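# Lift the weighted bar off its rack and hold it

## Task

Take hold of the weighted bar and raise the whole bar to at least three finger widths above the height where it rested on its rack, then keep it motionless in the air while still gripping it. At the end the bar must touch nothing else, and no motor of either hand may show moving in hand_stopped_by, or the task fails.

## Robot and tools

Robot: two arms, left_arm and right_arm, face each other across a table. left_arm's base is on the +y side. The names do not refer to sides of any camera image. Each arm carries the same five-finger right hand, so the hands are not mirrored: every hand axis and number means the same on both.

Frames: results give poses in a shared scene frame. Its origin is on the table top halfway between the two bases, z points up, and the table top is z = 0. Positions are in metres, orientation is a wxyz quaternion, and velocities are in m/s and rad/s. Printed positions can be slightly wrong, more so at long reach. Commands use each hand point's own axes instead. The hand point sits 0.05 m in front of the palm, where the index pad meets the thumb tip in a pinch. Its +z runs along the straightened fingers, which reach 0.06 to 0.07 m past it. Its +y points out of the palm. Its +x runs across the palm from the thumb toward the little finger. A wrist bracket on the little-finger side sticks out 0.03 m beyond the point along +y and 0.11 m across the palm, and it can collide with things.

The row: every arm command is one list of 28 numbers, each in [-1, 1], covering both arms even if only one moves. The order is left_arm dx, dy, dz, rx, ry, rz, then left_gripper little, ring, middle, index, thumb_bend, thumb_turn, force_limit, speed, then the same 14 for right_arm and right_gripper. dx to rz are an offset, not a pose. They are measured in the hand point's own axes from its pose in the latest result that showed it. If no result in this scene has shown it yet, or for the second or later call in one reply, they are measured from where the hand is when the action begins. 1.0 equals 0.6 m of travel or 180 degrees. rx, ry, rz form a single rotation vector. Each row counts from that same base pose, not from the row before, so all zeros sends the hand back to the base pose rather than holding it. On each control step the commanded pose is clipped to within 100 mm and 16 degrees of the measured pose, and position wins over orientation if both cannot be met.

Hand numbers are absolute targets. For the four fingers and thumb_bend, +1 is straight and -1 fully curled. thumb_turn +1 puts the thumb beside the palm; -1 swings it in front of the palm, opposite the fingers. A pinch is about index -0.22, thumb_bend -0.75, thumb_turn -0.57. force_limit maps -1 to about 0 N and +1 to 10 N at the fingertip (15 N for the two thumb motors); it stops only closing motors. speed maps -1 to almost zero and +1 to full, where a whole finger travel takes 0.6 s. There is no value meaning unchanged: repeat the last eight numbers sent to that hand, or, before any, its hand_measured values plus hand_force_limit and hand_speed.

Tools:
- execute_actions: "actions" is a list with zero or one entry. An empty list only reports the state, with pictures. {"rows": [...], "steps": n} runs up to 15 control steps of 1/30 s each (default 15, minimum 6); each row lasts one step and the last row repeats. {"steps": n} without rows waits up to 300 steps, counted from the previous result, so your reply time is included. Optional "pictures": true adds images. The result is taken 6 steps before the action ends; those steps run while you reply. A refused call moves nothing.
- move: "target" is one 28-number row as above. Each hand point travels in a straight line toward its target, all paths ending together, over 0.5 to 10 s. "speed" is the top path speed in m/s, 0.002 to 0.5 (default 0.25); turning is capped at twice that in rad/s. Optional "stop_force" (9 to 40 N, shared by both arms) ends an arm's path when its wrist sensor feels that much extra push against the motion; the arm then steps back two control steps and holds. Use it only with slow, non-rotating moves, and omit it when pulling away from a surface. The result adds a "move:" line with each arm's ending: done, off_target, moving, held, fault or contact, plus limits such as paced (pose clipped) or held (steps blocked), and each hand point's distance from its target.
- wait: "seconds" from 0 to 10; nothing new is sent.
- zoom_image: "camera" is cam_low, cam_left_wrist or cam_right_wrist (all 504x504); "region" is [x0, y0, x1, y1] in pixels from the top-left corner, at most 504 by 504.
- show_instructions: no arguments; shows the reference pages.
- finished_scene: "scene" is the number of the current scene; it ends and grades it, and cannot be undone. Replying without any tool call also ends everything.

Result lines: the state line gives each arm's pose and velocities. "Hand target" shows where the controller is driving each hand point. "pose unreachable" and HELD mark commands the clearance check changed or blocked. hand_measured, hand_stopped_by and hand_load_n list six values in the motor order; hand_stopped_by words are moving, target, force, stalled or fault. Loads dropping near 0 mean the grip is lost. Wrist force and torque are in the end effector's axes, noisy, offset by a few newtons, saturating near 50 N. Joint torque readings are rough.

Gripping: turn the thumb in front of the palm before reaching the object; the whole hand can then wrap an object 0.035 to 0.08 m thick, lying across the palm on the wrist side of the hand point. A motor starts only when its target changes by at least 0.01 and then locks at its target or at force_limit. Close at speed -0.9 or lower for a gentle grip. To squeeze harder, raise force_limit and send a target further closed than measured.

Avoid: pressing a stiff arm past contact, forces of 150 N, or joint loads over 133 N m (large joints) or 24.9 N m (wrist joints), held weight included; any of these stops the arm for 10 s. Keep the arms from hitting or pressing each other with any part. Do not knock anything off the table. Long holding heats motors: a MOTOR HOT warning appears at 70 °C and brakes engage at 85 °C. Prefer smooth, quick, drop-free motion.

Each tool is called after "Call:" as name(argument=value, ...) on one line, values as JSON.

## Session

Call:
execute_actions(actions=[])

Call:
show_instructions()

Scene clock: 0.00 s of 4800.00 s.
left_arm: end_effector_position=(+0.2775, +0.4266, +0.4847) hand_measured=(+1.000, +1.000, +1.000, +1.000, +1.000, +1.000) hand_load_n=(+0.0, +0.0, +0.0, +0.0, +0.0, +0.0) hand_stopped_by=(target, target, target, target, target, target) hand_force_limit=0.00 hand_speed=-0.80 end_effector_quat_wxyz=(+0.002, +0.395, +0.918, -0.021) end_effector_velocity=(+0.000, -0.000, +0.000) end_effector_angular_velocity=(-0.001, -0.001, -0.000) | right_arm: end_effector_position=(+0.1185, -0.2454, +0.4771) hand_measured=(+1.000, +1.000, +1.000, +1.000, +1.000, +1.000) hand_load_n=(+0.0, +0.0, +0.0, +0.0, +0.0, +0.0) hand_stopped_by=(target, target, target, target, target, target) hand_force_limit=0.00 hand_speed=-0.80 end_effector_quat_wxyz=(+0.011, -0.374, +0.928, +0.009) end_effector_velocity=(+0.000, -0.000, -0.000) end_effector_angular_velocity=(-0.001, -0.001, -0.001)
Joint positions: left_arm=[ 0.541 -1.74   1.326  1.955  1.599 -1.867] | right_arm=[-1.171 -1.724  1.344  1.928  1.555 -1.885]
Joint velocities: left_arm=[ 0.001  0.    -0.001 -0.001  0.     0.001] | right_arm=[-0.    -0.     0.    -0.     0.001  0.   ]
Joint torques (N m, as the arm reports them, + toward a larger angle): no reading
Wrist force (N, on the end effector, along its own x y z axes, offset not removed): no reading
Wrist torque (N m, same axes, about the end effector's origin, offset not removed): no reading
Hand target (left_arm): +0.277, +0.427, +0.485; +0.002, +0.395, +0.918, -0.021
Hand target (right_arm): +0.119, -0.245, +0.477; +0.011, -0.374, +0.928, +0.009

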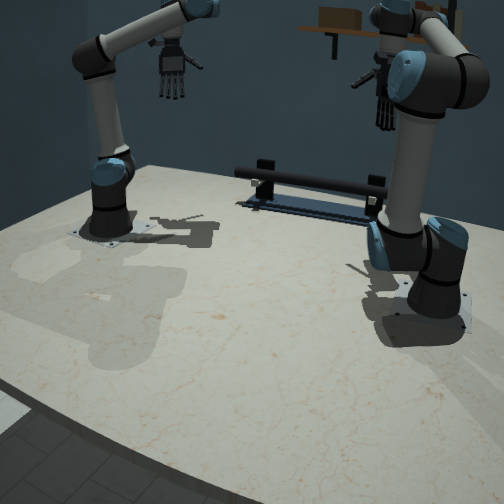

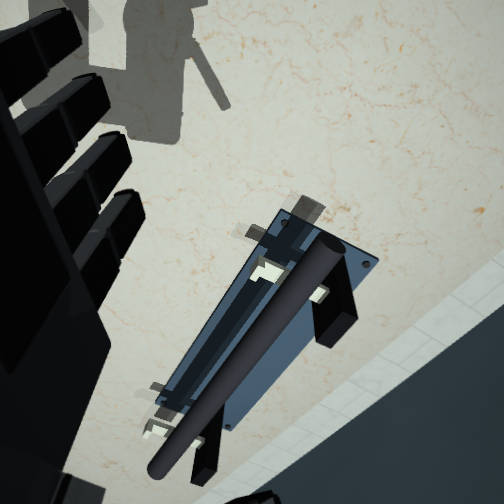

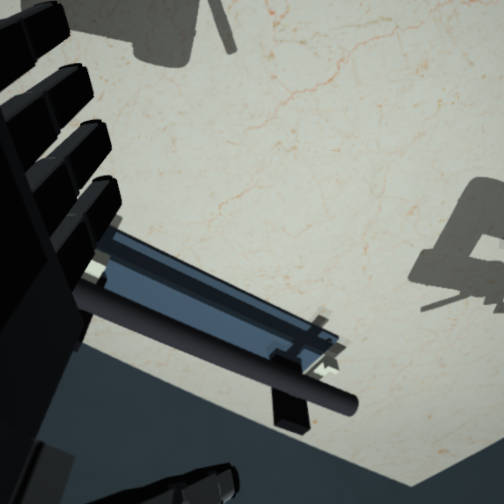

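Reference images for this scene: FIVE-FINGER HAND page 1.

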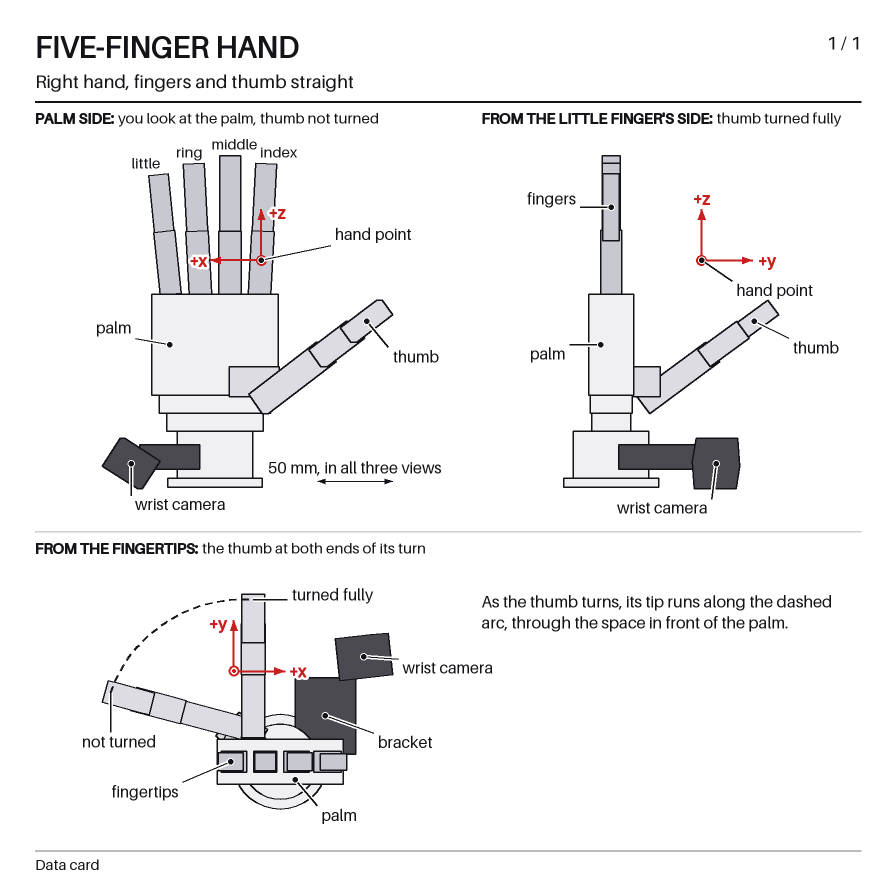

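Call:
move(target=[-0.624,-0.036,0.475,0,0,0.2417,1,1,1,1,1,-1,0.5,0.5, -0.574,-0.356,0.462,0,0,0.744,1,1,1,1,1,-1,0.5,0.5], speed=0.3)

Scene clock: 4.93 s of 4800.00 s.
left_arm: end_effector_position=(+0.5160, +0.1290, +0.2086) hand_measured=(+1.000, +1.000, +1.000, +1.000, +1.000, -1.000) hand_load_n=(+0.0, +0.0, +0.0, +0.0, +0.0, +0.0) hand_stopped_by=(target, target, target, target, target, target) hand_force_limit=0.50 hand_speed=0.50 end_effector_quat_wxyz=(+0.010, +0.707, +0.707, -0.018) end_effector_velocity=(+0.001, -0.001, -0.001) end_effector_angular_velocity=(+0.001, +0.001, -0.004) | right_arm: end_effector_position=(+0.5183, -0.1542, +0.2074) hand_measured=(+1.000, +1.000, +1.000, +1.000, +1.000, -1.000) hand_load_n=(+0.0, +0.0, +0.0, +0.0, +0.0, +0.0) hand_stopped_by=(target, target, target, target, target, target) hand_force_limit=0.50 hand_speed=0.50 end_effector_quat_wxyz=(-0.004, +0.707, +0.707, +0.014) end_effector_velocity=(+0.002, +0.001, -0.002) end_effector_angular_velocity=(-0.002, +0.005, -0.011)
Joint positions: left_arm=[ 0.739 -0.899  0.988  1.458  1.605 -0.909] | right_arm=[-1.121 -0.838  0.886  1.499  1.556  0.501]
Joint velocities: left_arm=[-0.     0.006 -0.007  0.003 -0.     0.003] | right_arm=[ 0.001  0.012 -0.015  0.008 -0.     0.012]
Joint torques (N m, as the arm reports them, + toward a larger angle): left_arm=[ 11.22 -36.57 -25.36   5.29   1.46   1.34] | right_arm=[  6.14 -41.46 -24.91   4.32   1.6    2.03]
Wrist force (N, on the end effector, along its own x y z axes, offset not removed): left_arm=[-0.6 -4.6 0.2] | right_arm=[-1.6 3.0 0.8]
Wrist torque (N m, same axes, about the end effector's origin, offset not removed): left_arm=[-0.67 0.04 -0.03] | right_arm=[0.19 0.23 0.14]
Hand target (left_arm): +0.516, +0.129, +0.208; +0.010, +0.707, +0.707, -0.018
Hand target (right_arm): +0.518, -0.154, +0.207; -0.004, +0.707, +0.707, +0.013
Off the commanded pose (left_arm): 0.000 m, 0 deg.
Off the commanded pose (right_arm): 0.000 m, 0 deg.
Kept back: nothing.
move: done

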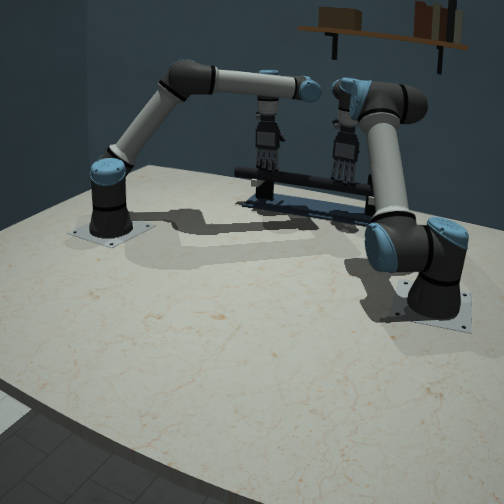

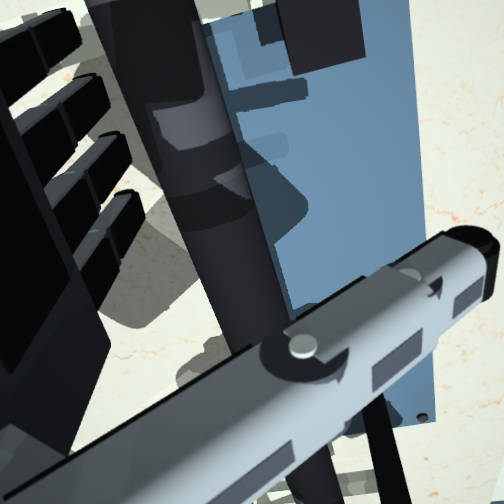

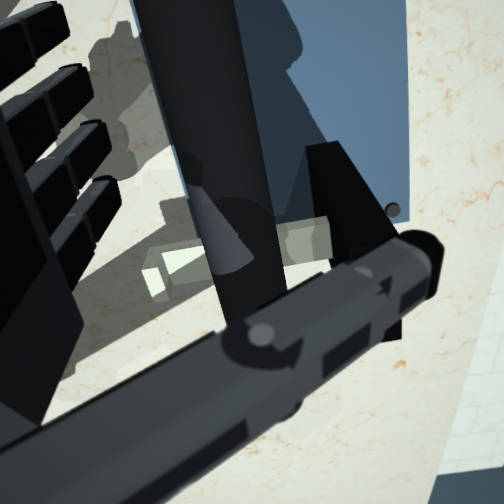

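Call:
move(target=[-0.023,-0.018,0.095,0,0,0,1,1,1,1,1,-1,0.5,0.5, -0.01,-0.005,0.095,0,0,0,1,1,1,1,1,-1,0.5,0.5], speed=0.08, stop_force=10)

Scene clock: 6.53 s of 4800.00 s.
left_arm: end_effector_position=(+0.5052, +0.1139, +0.1557) hand_measured=(+1.000, +1.000, +1.000, +1.000, +1.000, -1.000) hand_load_n=(-2.0, +0.0, +0.0, +0.0, +0.0, +0.0) hand_stopped_by=(target, target, target, target, target, target) hand_force_limit=0.50 hand_speed=0.50 end_effector_quat_wxyz=(+0.010, +0.707, +0.707, -0.018) end_effector_velocity=(+0.001, +0.002, +0.004) end_effector_angular_velocity=(-0.000, +0.002, -0.001) | right_arm: end_effector_position=(+0.5161, -0.1587, +0.1506) hand_measured=(+1.000, +1.000, +1.000, +1.000, +1.000, -1.000) hand_load_n=(+0.0, +0.0, +0.0, +0.0, +0.0, +0.0) hand_stopped_by=(target, target, target, target, target, target) hand_force_limit=0.50 hand_speed=0.50 end_effector_quat_wxyz=(-0.004, +0.707, +0.707, +0.014) end_effector_velocity=(-0.000, -0.000, -0.003) end_effector_angular_velocity=(+0.000, +0.000, +0.001)
Joint positions: left_arm=[ 0.708 -0.874  1.082  1.338  1.604 -0.941] | right_arm=[-1.126 -0.832  1.022  1.358  1.555  0.496]
Joint velocities: left_arm=[ 0.004 -0.002 -0.008  0.011  0.002  0.005] | right_arm=[-0.     0.001  0.006 -0.007 -0.    -0.001]
Joint torques (N m, as the arm reports them, + toward a larger angle): left_arm=[  8.31 -36.12 -15.59  -1.1    3.65   1.53] | right_arm=[ -6.08 -41.26  -8.65   0.48  -1.07  -2.3 ]
Wrist force (N, on the end effector, along its own x y z axes, offset not removed): left_arm=[4.1 0.2 -42.5] | right_arm=[-1.7 2.3 -2.2]
Wrist torque (N m, same axes, about the end effector's origin, offset not removed): left_arm=[2.31 3.32 0.44] | right_arm=[0.35 0.49 0.27]
Hand target (left_arm): +0.505, +0.114, +0.156; +0.010, +0.707, +0.707, -0.018
Hand target (right_arm): +0.516, -0.159, +0.150; -0.004, +0.707, +0.707, +0.014
Off the commanded pose (left_arm): 0.004 m, 0 deg.
Off the commanded pose (right_arm): 0.000 m, 0 deg.
Kept back: nothing.
move: contact (left_arm)

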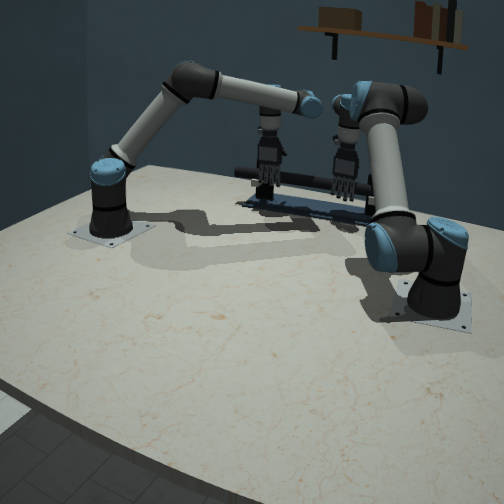

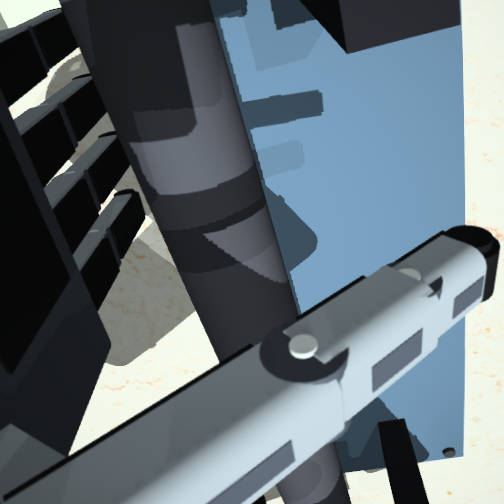

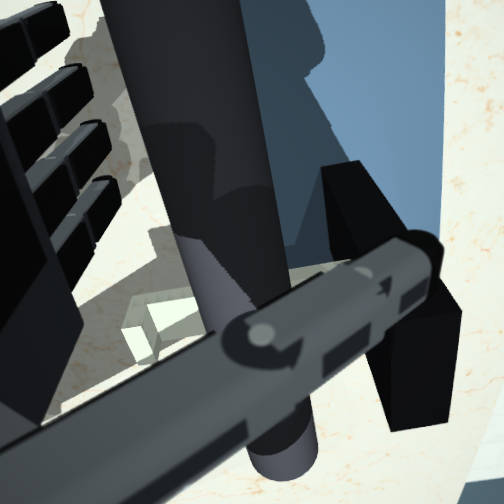

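Call:
move(target=[0,-0.03,-0.025,0,0,-0.025,1,1,1,1,1,-1,0.5,0.5, 0,-0.005,-0.01,0,0,-0.025,1,1,1,1,1,-1,0.5,0.5], speed=0.04)

Scene clock: 8.27 s of 4800.00 s.
left_arm: end_effector_position=(+0.4876, +0.1146, +0.1708) hand_measured=(+0.974, +1.000, +1.000, +1.000, +1.000, -1.000) hand_load_n=(-21.5, +0.0, +0.0, +0.0, +0.0, +0.0) hand_stopped_by=(target, target, target, target, target, target) hand_force_limit=0.50 hand_speed=0.50 end_effector_quat_wxyz=(+0.009, +0.679, +0.734, -0.019) end_effector_velocity=(-0.003, -0.001, +0.001) end_effector_angular_velocity=(+0.001, +0.002, +0.004) | right_arm: end_effector_position=(+0.5130, -0.1589, +0.1565) hand_measured=(+1.000, +1.000, +1.000, +1.000, +1.000, -1.000) hand_load_n=(+0.0, +0.0, +0.0, +0.0, +0.0, +0.0) hand_stopped_by=(target, target, target, target, target, target) hand_force_limit=0.50 hand_speed=0.50 end_effector_quat_wxyz=(-0.003, +0.679, +0.734, +0.014) end_effector_velocity=(+0.000, -0.001, +0.000) end_effector_angular_velocity=(-0.002, -0.000, +0.006)
Joint positions: left_arm=[ 0.674 -0.915  1.111  1.349  1.603 -1.052] | right_arm=[-1.13  -0.855  1.046  1.356  1.555  0.415]
Joint velocities: left_arm=[-0.006 -0.003  0.003  0.002  0.001 -0.01 ] | right_arm=[-0.001 -0.001  0.002 -0.     0.002 -0.007]
Joint torques (N m, as the arm reports them, + toward a larger angle): left_arm=[-17.63 -44.81   2.69   5.6    6.26  -2.35] | right_arm=[ -6.39 -59.84  -7.95   0.44  -0.81  -2.12]
Wrist force (N, on the end effector, along its own x y z axes, offset not removed): left_arm=[-1.3 17.7 -18.7] | right_arm=[-5.0 0.3 0.1]
Wrist torque (N m, same axes, about the end effector's origin, offset not removed): left_arm=[-0.10 1.17 1.39] | right_arm=[-0.03 0.76 -0.26]
Hand target (left_arm): +0.487, +0.115, +0.171; +0.009, +0.679, +0.734, -0.019
Hand target (right_arm): +0.513, -0.159, +0.157; -0.003, +0.679, +0.734, +0.014
Off the commanded pose (left_arm): 0.000 m, 0 deg.
Off the commanded pose (right_arm): 0.000 m, 0 deg.
Kept back: nothing.
move: done

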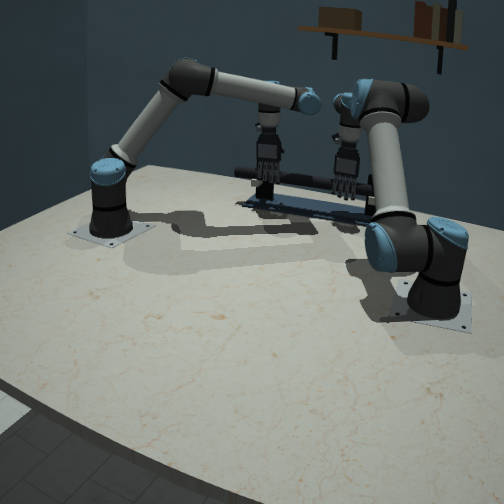

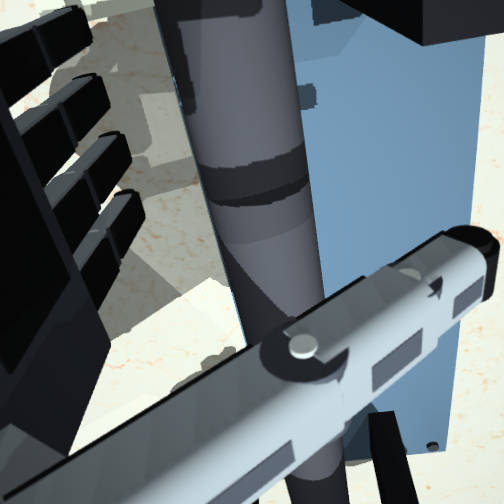

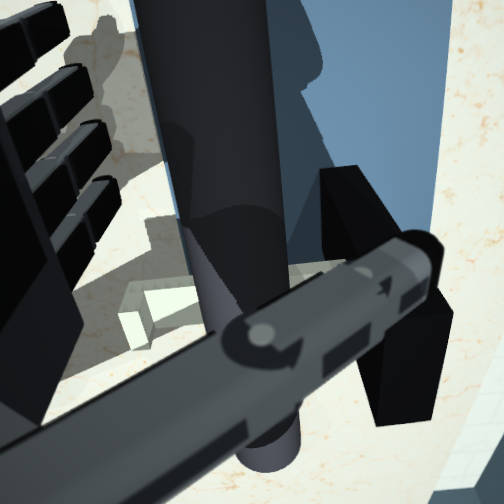

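Call:
move(target=[-0.02,0,-0.03,0,0,0,1,1,1,1,1,-1,0.5,0.5, -0.02,0,-0.02,0,0,0,1,1,1,1,1,-1,0.5,0.5], speed=0.03)

Call:
move(target=[-0.017,0.015,0,0,0,0,1,1,1,1,1,-1,0.5,0.5, 0,0,0,0,0,0,1,1,1,1,1,-1,0.5,0.5], speed=0.03)

Scene clock: 9.70 s of 4800.00 s.
left_arm: end_effector_position=(+0.4887, +0.1035, +0.1890) hand_measured=(+0.978, +1.000, +1.000, +1.000, +1.000, -1.000) hand_load_n=(+0.0, +0.0, +0.0, +0.0, +0.0, +0.0) hand_stopped_by=(target, target, target, target, target, target) hand_force_limit=0.50 hand_speed=0.50 end_effector_quat_wxyz=(+0.009, +0.679, +0.734, -0.019) end_effector_velocity=(-0.000, -0.001, +0.002) end_effector_angular_velocity=(+0.002, +0.002, +0.000) | right_arm: end_effector_position=(+0.5138, -0.1710, +0.1680) hand_measured=(+1.000, +1.000, +1.000, +1.000, +1.000, -1.000) hand_load_n=(+0.0, +0.0, +0.0, +0.0, +0.0, +0.0) hand_stopped_by=(target, target, target, target, target, target) hand_force_limit=0.50 hand_speed=0.50 end_effector_quat_wxyz=(-0.003, +0.679, +0.734, +0.014) end_effector_velocity=(-0.001, -0.000, +0.002) end_effector_angular_velocity=(+0.001, +0.000, +0.000)
Joint positions: left_arm=[ 0.664 -0.901  1.039  1.406  1.603 -1.062] | right_arm=[-1.149 -0.881  1.061  1.368  1.555  0.395]
Joint velocities: left_arm=[-0.001  0.002 -0.008  0.009 -0.    -0.001] | right_arm=[-0.    -0.003  0.002  0.001 -0.001 -0.   ]
Joint torques (N m, as the arm reports them, + toward a larger angle): left_arm=[-11.34 -38.33 -26.24   5.37  -1.28  -1.24] | right_arm=[ -5.9  -57.35  -7.95   4.14  -1.08  -2.35]
Wrist force (N, on the end effector, along its own x y z axes, offset not removed): left_arm=[2.9 -3.3 1.3] | right_arm=[-0.2 1.3 0.6]
Wrist torque (N m, same axes, about the end effector's origin, offset not removed): left_arm=[-0.47 -0.50 0.22] | right_arm=[0.18 0.18 -0.02]
Hand target (left_arm): +0.489, +0.103, +0.189; +0.009, +0.679, +0.734, -0.019
Hand target (right_arm): +0.514, -0.171, +0.168; -0.003, +0.679, +0.734, +0.014
Off the commanded pose (left_arm): 0.000 m, 0 deg.
Off the commanded pose (right_arm): 0.000 m, 0 deg.
Kept back: nothing.
move: done

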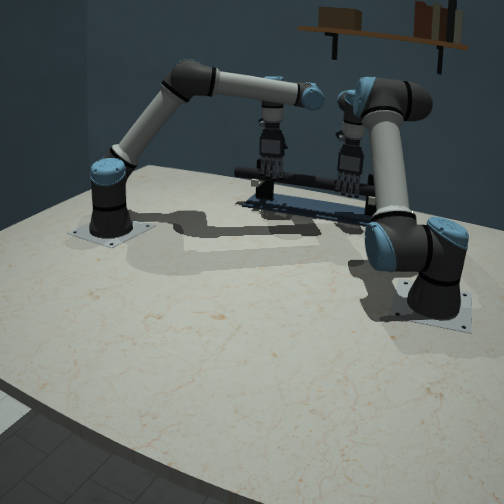

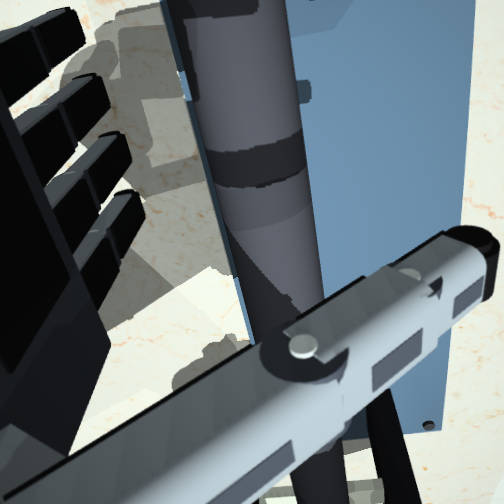

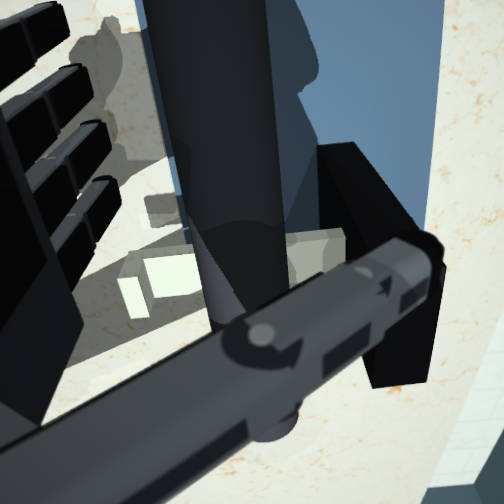

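Scene clock: 10.50 s of 4800.00 s.
left_arm: end_effector_position=(+0.4982, +0.0942, +0.1893) hand_measured=(+0.978, +1.000, +1.000, +1.000, +1.000, -1.000) hand_load_n=(+0.0, +0.0, +0.0, +0.0, +0.0, +0.0) hand_stopped_by=(target, target, target, target, target, target) hand_force_limit=0.50 hand_speed=0.50 end_effector_quat_wxyz=(+0.009, +0.679, +0.734, -0.019) end_effector_velocity=(+0.002, -0.002, +0.000) end_effector_angular_velocity=(-0.000, -0.000, -0.001) | right_arm: end_effector_position=(+0.5138, -0.1710, +0.1681) hand_measured=(+1.000, +1.000, +1.000, +1.000, +1.000, -1.000) hand_load_n=(+0.0, +0.0, +0.0, +0.0, +0.0, +0.0) hand_stopped_by=(target, target, target, target, target, target) hand_force_limit=0.50 hand_speed=0.50 end_effector_quat_wxyz=(-0.003, +0.679, +0.734, +0.014) end_effector_velocity=(+0.001, -0.001, +0.000) end_effector_angular_velocity=(-0.001, -0.001, -0.002)
Joint positions: left_arm=[ 0.669 -0.863  0.975  1.433  1.603 -1.057] | right_arm=[-1.149 -0.881  1.061  1.368  1.555  0.395]
Joint velocities: left_arm=[ 0.001  0.008 -0.014  0.006  0.     0.002] | right_arm=[-0.002  0.     0.    -0.     0.001 -0.001]
Joint torques (N m, as the arm reports them, + toward a larger angle): left_arm=[ 10.83 -38.61 -24.67   5.24   0.89   1.47] | right_arm=[  5.89 -46.65 -16.24   1.61  -0.96   1.53]
Wrist force (N, on the end effector, along its own x y z axes, offset not removed): left_arm=[0.2 -1.6 -2.1] | right_arm=[-2.1 -0.8 1.7]
Wrist torque (N m, same axes, about the end effector's origin, offset not removed): left_arm=[-0.16 -0.07 0.25] | right_arm=[-0.05 0.36 -0.13]
Hand target (left_arm): +0.498, +0.094, +0.189; +0.009, +0.679, +0.734, -0.019
Hand target (right_arm): +0.514, -0.171, +0.168; -0.003, +0.679, +0.734, +0.014
Off the commanded pose (left_arm): 0.000 m, 0 deg.
Off the commanded pose (right_arm): 0.000 m, 0 deg.
Kept back: nothing.
move: done

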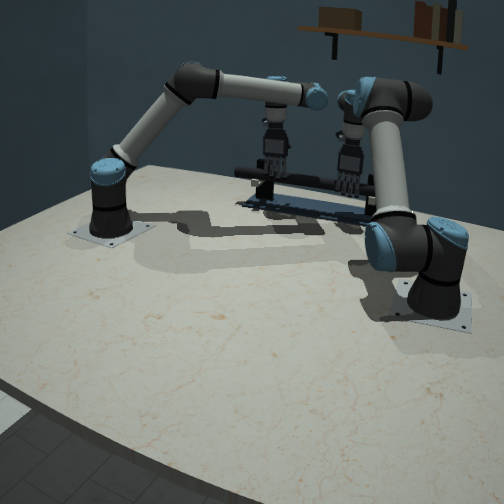

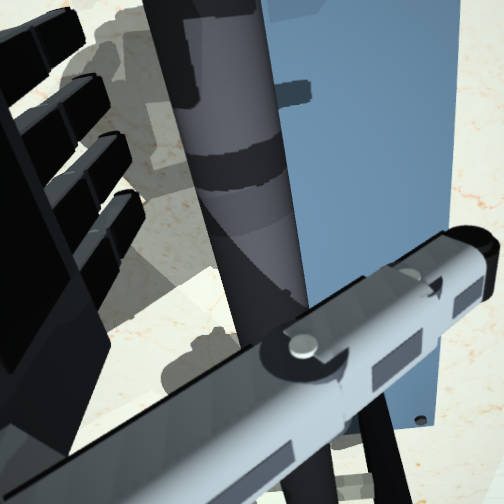

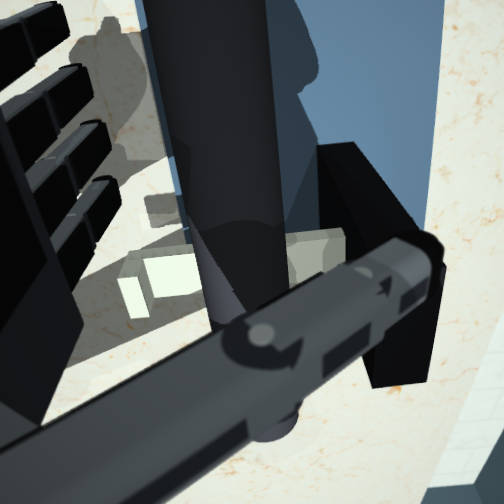

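Call:
move(target=[0,0,0.115,0,0,0,1,1,1,1,1,-1,0.5,0.5, 0.008,0,0.08,0,0,0,1,1,1,1,1,-1,0.5,0.5], speed=0.03, stop_force=9)

Scene clock: 13.40 s of 4800.00 s.
left_arm: end_effector_position=(+0.4975, +0.0915, +0.1206) hand_measured=(+0.978, +1.000, +1.000, +1.000, +1.000, -1.000) hand_load_n=(+0.0, +0.0, +0.0, +0.0, +0.0, +0.0) hand_stopped_by=(target, target, target, target, target, target) hand_force_limit=0.50 hand_speed=0.50 end_effector_quat_wxyz=(+0.009, +0.679, +0.734, -0.019) end_effector_velocity=(+0.000, +0.001, -0.002) end_effector_angular_velocity=(+0.000, +0.001, +0.001) | right_arm: end_effector_position=(+0.5141, -0.1651, +0.1204) hand_measured=(+1.000, +1.000, +1.000, +1.000, +1.000, -1.000) hand_load_n=(+0.0, +0.0, +0.0, +0.0, +0.0, +0.0) hand_stopped_by=(target, target, target, target, target, target) hand_force_limit=0.50 hand_speed=0.50 end_effector_quat_wxyz=(-0.003, +0.679, +0.734, +0.014) end_effector_velocity=(-0.000, +0.000, -0.001) end_effector_angular_velocity=(-0.001, -0.000, +0.000)
Joint positions: left_arm=[ 0.665 -0.824  1.087  1.283  1.603 -1.061] | right_arm=[-1.14  -0.842  1.118  1.271  1.555  0.404]
Joint velocities: left_arm=[ 0.001  0.001  0.003 -0.004  0.001 -0.   ] | right_arm=[ 0.001  0.001  0.002 -0.003  0.001  0.   ]
Joint torques (N m, as the arm reports them, + toward a larger angle): left_arm=[-11.67 -39.74  -7.73  -0.05  -1.35  -1.34] | right_arm=[  6.15 -40.21  -7.7    0.44   1.61   2.17]
Wrist force (N, on the end effector, along its own x y z axes, offset not removed): left_arm=[2.0 -0.6 0.1] | right_arm=[-2.8 -0.2 0.0]
Wrist torque (N m, same axes, about the end effector's origin, offset not removed): left_arm=[-0.08 -0.33 0.18] | right_arm=[0.10 0.39 -0.12]
Hand target (left_arm): +0.497, +0.092, +0.120; +0.009, +0.679, +0.734, -0.019
Hand target (right_arm): +0.514, -0.165, +0.120; -0.003, +0.679, +0.734, +0.014
Off the commanded pose (left_arm): 0.000 m, 0 deg.
Off the commanded pose (right_arm): 0.000 m, 0 deg.
Kept back: nothing.
move: done

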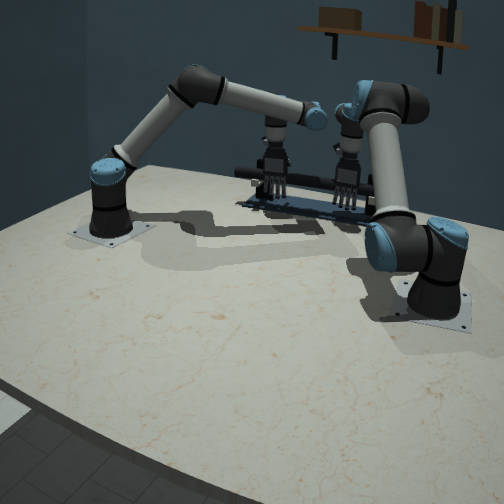

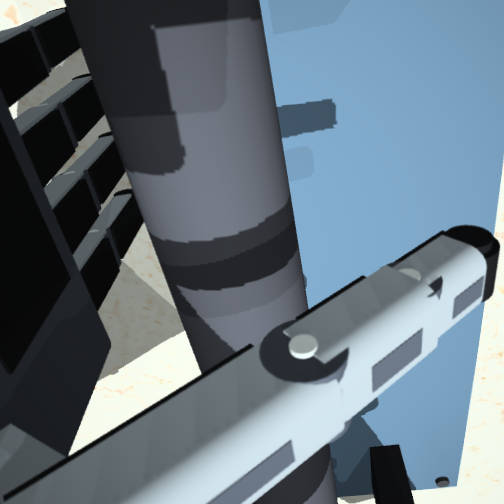

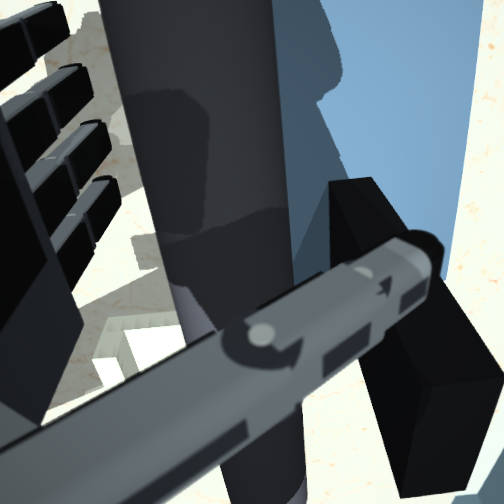

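Similar to scene 1 at this stage; continuing down.

Call:
move(target=[0,-0.006,0.065,0,0,0,1,1,1,1,1,-1,0.5,0.5, 0,0.005,0.065,0,0,0,1,1,1,1,1,-1,0.5,0.5], speed=0.02, stop_force=9)

Scene clock: 15.87 s of 4800.00 s.
left_arm: end_effector_position=(+0.4935, +0.0897, +0.0820) hand_measured=(+0.978, +1.000, +1.000, +1.000, +1.000, -1.000) hand_load_n=(+0.0, +0.0, +0.0, +0.0, +0.0, +0.0) hand_stopped_by=(target, target, target, target, target, target) hand_force_limit=0.50 hand_speed=0.50 end_effector_quat_wxyz=(+0.009, +0.679, +0.734, -0.019) end_effector_velocity=(-0.000, -0.001, -0.002) end_effector_angular_velocity=(-0.002, -0.000, -0.001) | right_arm: end_effector_position=(+0.5176, -0.1639, +0.0817) hand_measured=(+1.000, +1.000, +1.000, +1.000, +1.000, -1.000) hand_load_n=(+0.0, +0.0, +0.0, +0.0, +0.0, +0.0) hand_stopped_by=(target, target, target, target, target, target) hand_force_limit=0.50 hand_speed=0.50 end_effector_quat_wxyz=(-0.003, +0.679, +0.734, +0.014) end_effector_velocity=(+0.001, -0.001, -0.002) end_effector_angular_velocity=(-0.001, +0.000, -0.002)
Joint positions: left_arm=[ 0.658 -0.799  1.143  1.199  1.603 -1.068] | right_arm=[-1.141 -0.802  1.151  1.198  1.555  0.403]
Joint velocities: left_arm=[-0.001  0.002  0.002 -0.005  0.001  0.   ] | right_arm=[-0.002  0.003  0.002 -0.004  0.     0.   ]
Joint torques (N m, as the arm reports them, + toward a larger angle): left_arm=[-12.47 -37.28  -6.1   -0.18  -1.01  -1.2 ] | right_arm=[ -5.97 -40.26  -6.69   0.31  -0.33  -2.33]
Wrist force (N, on the end effector, along its own x y z axes, offset not removed): left_arm=[1.1 -0.5 -0.6] | right_arm=[-2.1 2.9 -2.4]
Wrist torque (N m, same axes, about the end effector's origin, offset not removed): left_arm=[-0.40 -0.26 0.30] | right_arm=[0.23 0.34 -0.15]
Hand target (left_arm): +0.493, +0.090, +0.082; +0.009, +0.679, +0.734, -0.019
Hand target (right_arm): +0.518, -0.164, +0.081; -0.003, +0.679, +0.734, +0.014
Off the commanded pose (left_arm): 0.000 m, 0 deg.
Off the commanded pose (right_arm): 0.000 m, 0 deg.
Kept back: nothing.
move: done

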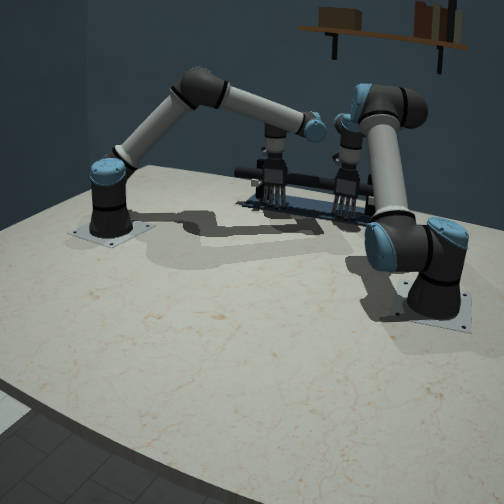

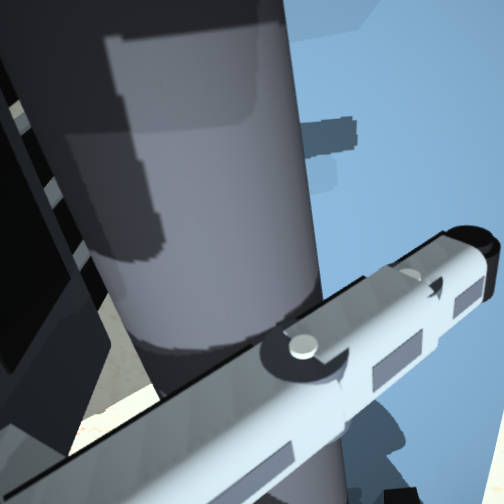

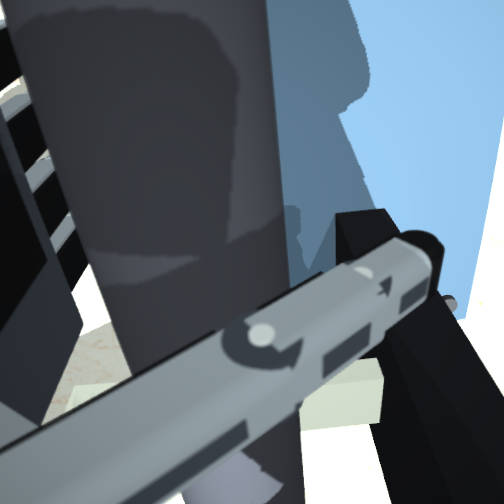

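Call:
move(target=[0,0,0,0,0,0,-1,-1,0.98,-1,1,-1,1,0, 0,0,0,0,0,0,-1,-1,1,-1,1,-1,1,0])

Call:
move(target=[0,0,0,0,0,0,-1,-1,0.98,-1,-1,-1,1,0, 0,0,0,0,0,0,-1,-1,1,-1,-1,-1,1,0])

Scene clock: 17.33 s of 4800.00 s.
left_arm: end_effector_position=(+0.4935, +0.0897, +0.0820) hand_measured=(-0.606, -0.546, +0.980, -0.524, +1.000, -1.000) hand_load_n=(+13.5, +6.5, +0.0, +11.5, +1.5, +0.5) hand_stopped_by=(force, force, target, force, target, target) hand_force_limit=1.00 hand_speed=0.00 end_effector_quat_wxyz=(+0.009, +0.679, +0.734, -0.019) end_effector_velocity=(+0.000, +0.000, -0.000) end_effector_angular_velocity=(-0.000, +0.000, +0.000) | right_arm: end_effector_position=(+0.5176, -0.1639, +0.0817) hand_measured=(-0.530, -0.492, +1.000, -0.516, +1.000, -1.000) hand_load_n=(+12.0, +4.0, +0.0, +12.5, +1.0, +0.5) hand_stopped_by=(force, force, target, force, target, target) hand_force_limit=1.00 hand_speed=0.00 end_effector_quat_wxyz=(-0.003, +0.679, +0.734, +0.014) end_effector_velocity=(-0.000, +0.000, +0.000) end_effector_angular_velocity=(-0.001, -0.000, +0.002)
Joint positions: left_arm=[ 0.658 -0.799  1.143  1.199  1.603 -1.068] | right_arm=[-1.141 -0.802  1.151  1.198  1.555  0.403]
Joint velocities: left_arm=[ 0.  0.  0. -0.  0. -0.] | right_arm=[ 0.001 -0.     0.     0.     0.001 -0.001]
Joint torques (N m, as the arm reports them, + toward a larger angle): left_arm=[  1.46 -57.2  -22.67   4.96   0.1    1.35] | right_arm=[ -4.85 -62.75 -24.56   3.76  -0.71  -1.62]
Wrist force (N, on the end effector, along its own x y z axes, offset not removed): left_arm=[1.8 -2.1 5.6] | right_arm=[0.0 2.2 13.5]
Wrist torque (N m, same axes, about the end effector's origin, offset not removed): left_arm=[-0.66 -1.13 0.51] | right_arm=[0.44 -0.69 0.01]
Hand target (left_arm): +0.494, +0.090, +0.082; +0.009, +0.679, +0.734, -0.019
Hand target (right_arm): +0.518, -0.164, +0.082; -0.003, +0.679, +0.734, +0.014
Off the commanded pose (left_arm): 0.000 m, 0 deg.
Off the commanded pose (right_arm): 0.000 m, 0 deg.
Kept back: nothing.
move: done

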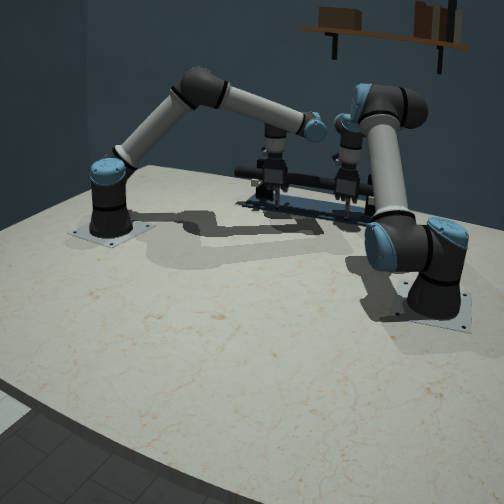

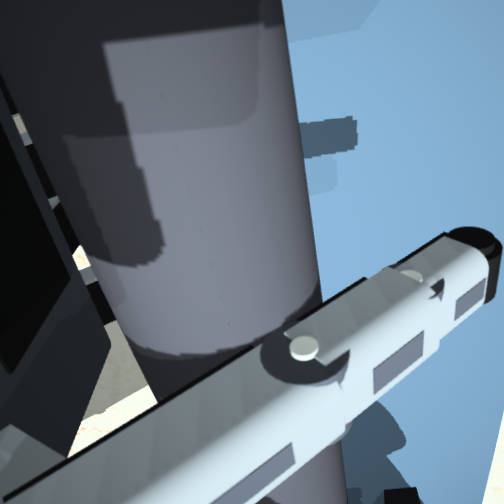

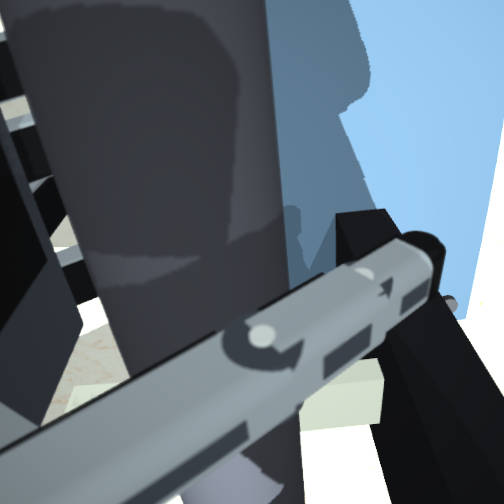

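Scene clock: 17.90 s of 4800.00 s.
left_arm: end_effector_position=(+0.4935, +0.0897, +0.0820) hand_measured=(-0.606, -0.544, +0.980, -0.524, +0.750, -1.000) hand_load_n=(+20.5, +12.0, +0.0, +17.0, +14.5, +1.0) hand_stopped_by=(force, force, target, force, force, target) hand_force_limit=1.00 hand_speed=0.00 end_effector_quat_wxyz=(+0.009, +0.679, +0.734, -0.019) end_effector_velocity=(-0.000, -0.000, -0.000) end_effector_angular_velocity=(+0.000, +0.001, -0.001) | right_arm: end_effector_position=(+0.5176, -0.1639, +0.0817) hand_measured=(-0.528, -0.490, +1.000, -0.516, +0.752, -1.000) hand_load_n=(+18.0, +9.0, +0.0, +18.0, +15.5, +0.5) hand_stopped_by=(force, force, target, force, force, target) hand_force_limit=1.00 hand_speed=0.00 end_effector_quat_wxyz=(-0.003, +0.679, +0.734, +0.014) end_effector_velocity=(-0.001, +0.001, +0.001) end_effector_angular_velocity=(+0.001, -0.001, +0.002)
Joint positions: left_arm=[ 0.658 -0.799  1.143  1.199  1.603 -1.068] | right_arm=[-1.141 -0.802  1.151  1.198  1.555  0.403]
Joint velocities: left_arm=[-0.     0.     0.     0.     0.001  0.001] | right_arm=[ 0.002 -0.001 -0.    -0.    -0.     0.001]
Joint torques (N m, as the arm reports them, + toward a larger angle): left_arm=[  1.99 -57.02 -22.22   5.02   0.13   1.2 ] | right_arm=[ -4.23 -58.15 -23.45   1.78  -0.64  -1.5 ]
Wrist force (N, on the end effector, along its own x y z axes, offset not removed): left_arm=[1.1 -2.1 -0.2] | right_arm=[-1.9 0.2 -0.5]
Wrist torque (N m, same axes, about the end effector's origin, offset not removed): left_arm=[-0.32 -1.17 0.30] | right_arm=[0.03 -0.72 -0.15]
Hand target (left_arm): +0.493, +0.090, +0.082; +0.009, +0.679, +0.734, -0.019
Hand target (right_arm): +0.518, -0.164, +0.082; -0.003, +0.679, +0.734, +0.014
Off the commanded pose (left_arm): 0.000 m, 0 deg.
Off the commanded pose (right_arm): 0.000 m, 0 deg.
Kept back: nothing.
move: done

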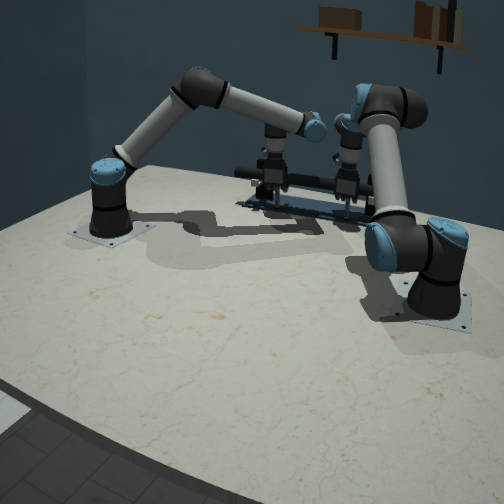

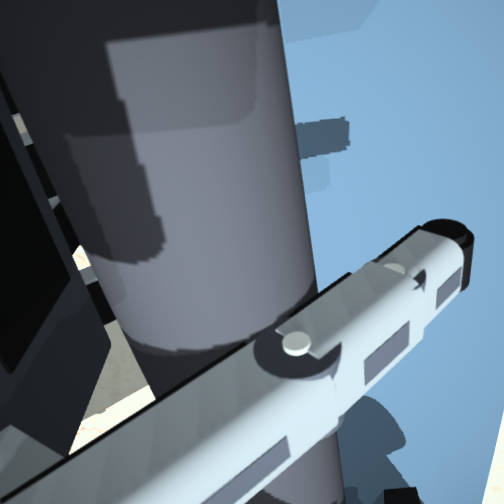

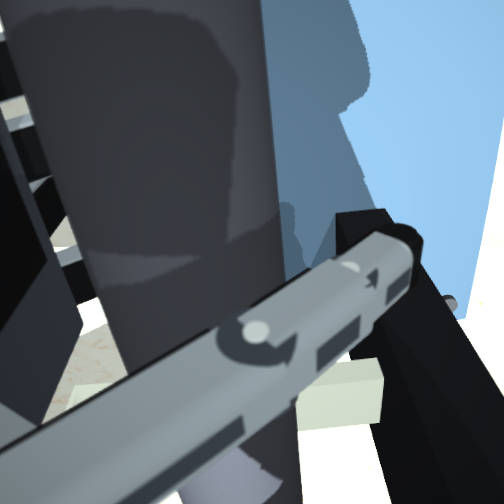

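Call:
move(target=[0,0,-0.05,0,0,0,-1,-1,0.98,-1,-1,-1,1,0, 0,0,-0.05,0,0,0,-1,-1,1,-1,-1,-1,1,0], speed=0.03)

Call:
move(target=[0,0,0,0,0,0,-1,-1,-1,-1,-1,-1,1,0, 0,0,0,0,0,0,-1,-1,-1,-1,-1,-1,1,0])

Scene clock: 19.53 s of 4800.00 s.
left_arm: end_effector_position=(+0.4938, +0.0908, +0.1116) hand_measured=(-0.606, -0.544, +0.980, -0.524, +0.750, -1.000) hand_load_n=(+20.5, +12.5, +0.0, +18.0, +12.0, +5.0) hand_stopped_by=(force, force, target, force, force, target) hand_force_limit=1.00 hand_speed=0.00 end_effector_quat_wxyz=(+0.009, +0.679, +0.734, -0.019) end_effector_velocity=(+0.000, +0.000, +0.002) end_effector_angular_velocity=(-0.000, -0.001, -0.001) | right_arm: end_effector_position=(+0.5171, -0.1646, +0.1114) hand_measured=(-0.526, -0.490, +1.000, -0.514, +0.752, -1.000) hand_load_n=(+20.0, +11.5, +0.0, +19.5, +12.5, -2.0) hand_stopped_by=(force, force, target, force, force, target) hand_force_limit=1.00 hand_speed=0.00 end_effector_quat_wxyz=(-0.003, +0.679, +0.734, +0.014) end_effector_velocity=(+0.001, -0.001, +0.003) end_effector_angular_velocity=(-0.001, -0.000, -0.001)
Joint positions: left_arm=[ 0.659 -0.824  1.109  1.259  1.603 -1.067] | right_arm=[-1.142 -0.829  1.118  1.258  1.555  0.402]
Joint velocities: left_arm=[ 0.001 -0.002 -0.003  0.005 -0.     0.001] | right_arm=[-0.002 -0.002 -0.004  0.006  0.001 -0.001]
Joint torques (N m, as the arm reports them, + toward a larger angle): left_arm=[ 24.87 -58.37 -15.18  11.9   -2.62  -0.34] | right_arm=[-20.22 -71.12 -25.7    7.13   5.75  -0.61]
Wrist force (N, on the end effector, along its own x y z axes, offset not removed): left_arm=[-30.0 -4.1 2.6] | right_arm=[27.0 2.6 19.2]
Wrist torque (N m, same axes, about the end effector's origin, offset not removed): left_arm=[-0.75 -0.23 0.30] | right_arm=[0.29 -1.69 0.15]
Hand target (left_arm): +0.494, +0.091, +0.112; +0.009, +0.679, +0.734, -0.019
Hand target (right_arm): +0.517, -0.165, +0.112; -0.003, +0.679, +0.734, +0.014
Off the commanded pose (left_arm): 0.000 m, 0 deg.
Off the commanded pose (right_arm): 0.000 m, 0 deg.
Kept back: nothing.
move: done

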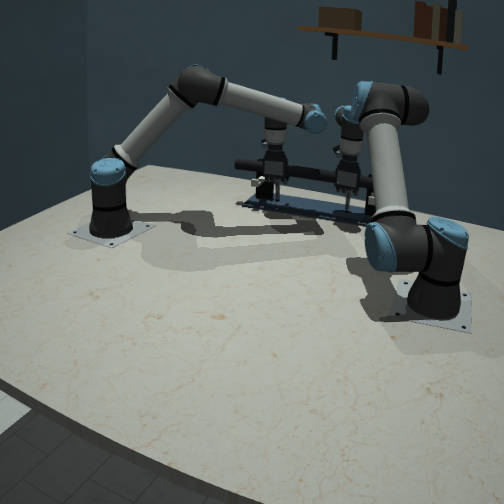

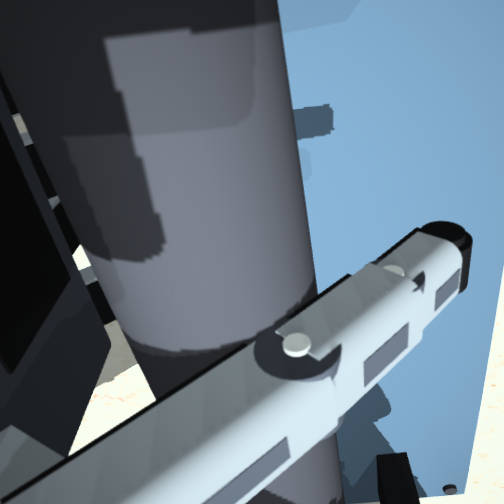

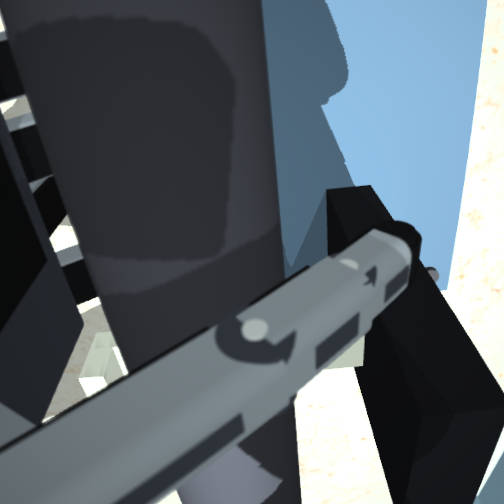

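Scene clock: 20.73 s of 4800.00 s.
left_arm: end_effector_position=(+0.4938, +0.0909, +0.1116) hand_measured=(-0.606, -0.544, -0.532, -0.524, +0.750, -1.000) hand_load_n=(+18.5, +10.5, +12.5, +16.0, +14.0, +5.5) hand_stopped_by=(force, force, force, force, force, target) hand_force_limit=1.00 hand_speed=0.00 end_effector_quat_wxyz=(+0.009, +0.679, +0.734, -0.019) end_effector_velocity=(+0.001, +0.001, -0.000) end_effector_angular_velocity=(+0.001, +0.001, +0.002) | right_arm: end_effector_position=(+0.5171, -0.1646, +0.1114) hand_measured=(-0.526, -0.490, -0.500, -0.514, +0.752, -1.000) hand_load_n=(+18.0, +9.5, +12.5, +17.0, +14.0, -3.0) hand_stopped_by=(force, force, force, force, force, target) hand_force_limit=1.00 hand_speed=0.00 end_effector_quat_wxyz=(-0.003, +0.679, +0.734, +0.014) end_effector_velocity=(-0.000, +0.000, -0.001) end_effector_angular_velocity=(+0.001, +0.002, +0.001)
Joint positions: left_arm=[ 0.659 -0.824  1.109  1.259  1.603 -1.067] | right_arm=[-1.142 -0.829  1.118  1.258  1.555  0.402]
Joint velocities: left_arm=[ 0.002  0.     0.     0.001 -0.    -0.   ] | right_arm=[ 0.     0.002  0.    -0.    -0.002 -0.   ]
Joint torques (N m, as the arm reports them, + toward a larger angle): left_arm=[ 22.55 -37.3    1.19   6.73  -2.86  -0.47] | right_arm=[-18.08 -55.82 -11.05   3.79   6.15  -0.65]
Wrist force (N, on the end effector, along its own x y z axes, offset not removed): left_arm=[-27.1 -2.2 0.9] | right_arm=[23.3 4.8 18.5]
Wrist torque (N m, same axes, about the end effector's origin, offset not removed): left_arm=[-0.55 -0.34 0.20] | right_arm=[0.83 -1.33 0.05]
Hand target (left_arm): +0.494, +0.091, +0.112; +0.009, +0.679, +0.734, -0.019
Hand target (right_arm): +0.517, -0.165, +0.111; -0.003, +0.679, +0.734, +0.014
Off the commanded pose (left_arm): 0.000 m, 0 deg.
Off the commanded pose (right_arm): 0.000 m, 0 deg.
Kept back: nothing.
move: done

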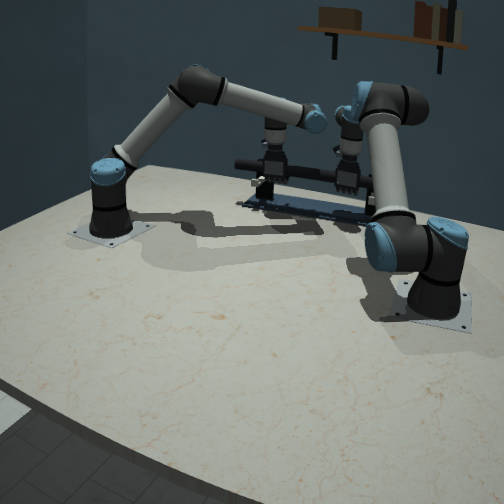

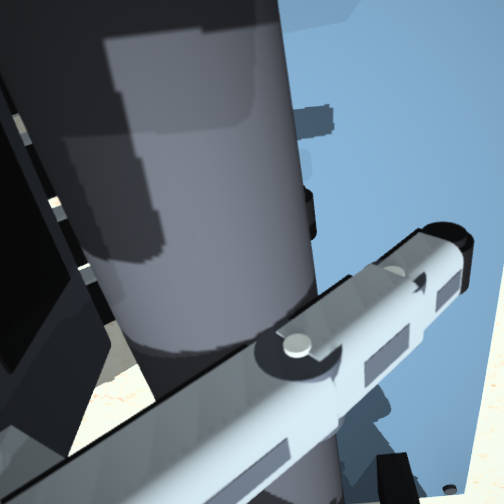

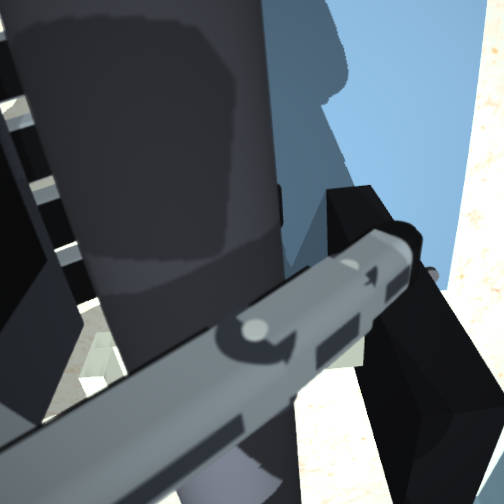

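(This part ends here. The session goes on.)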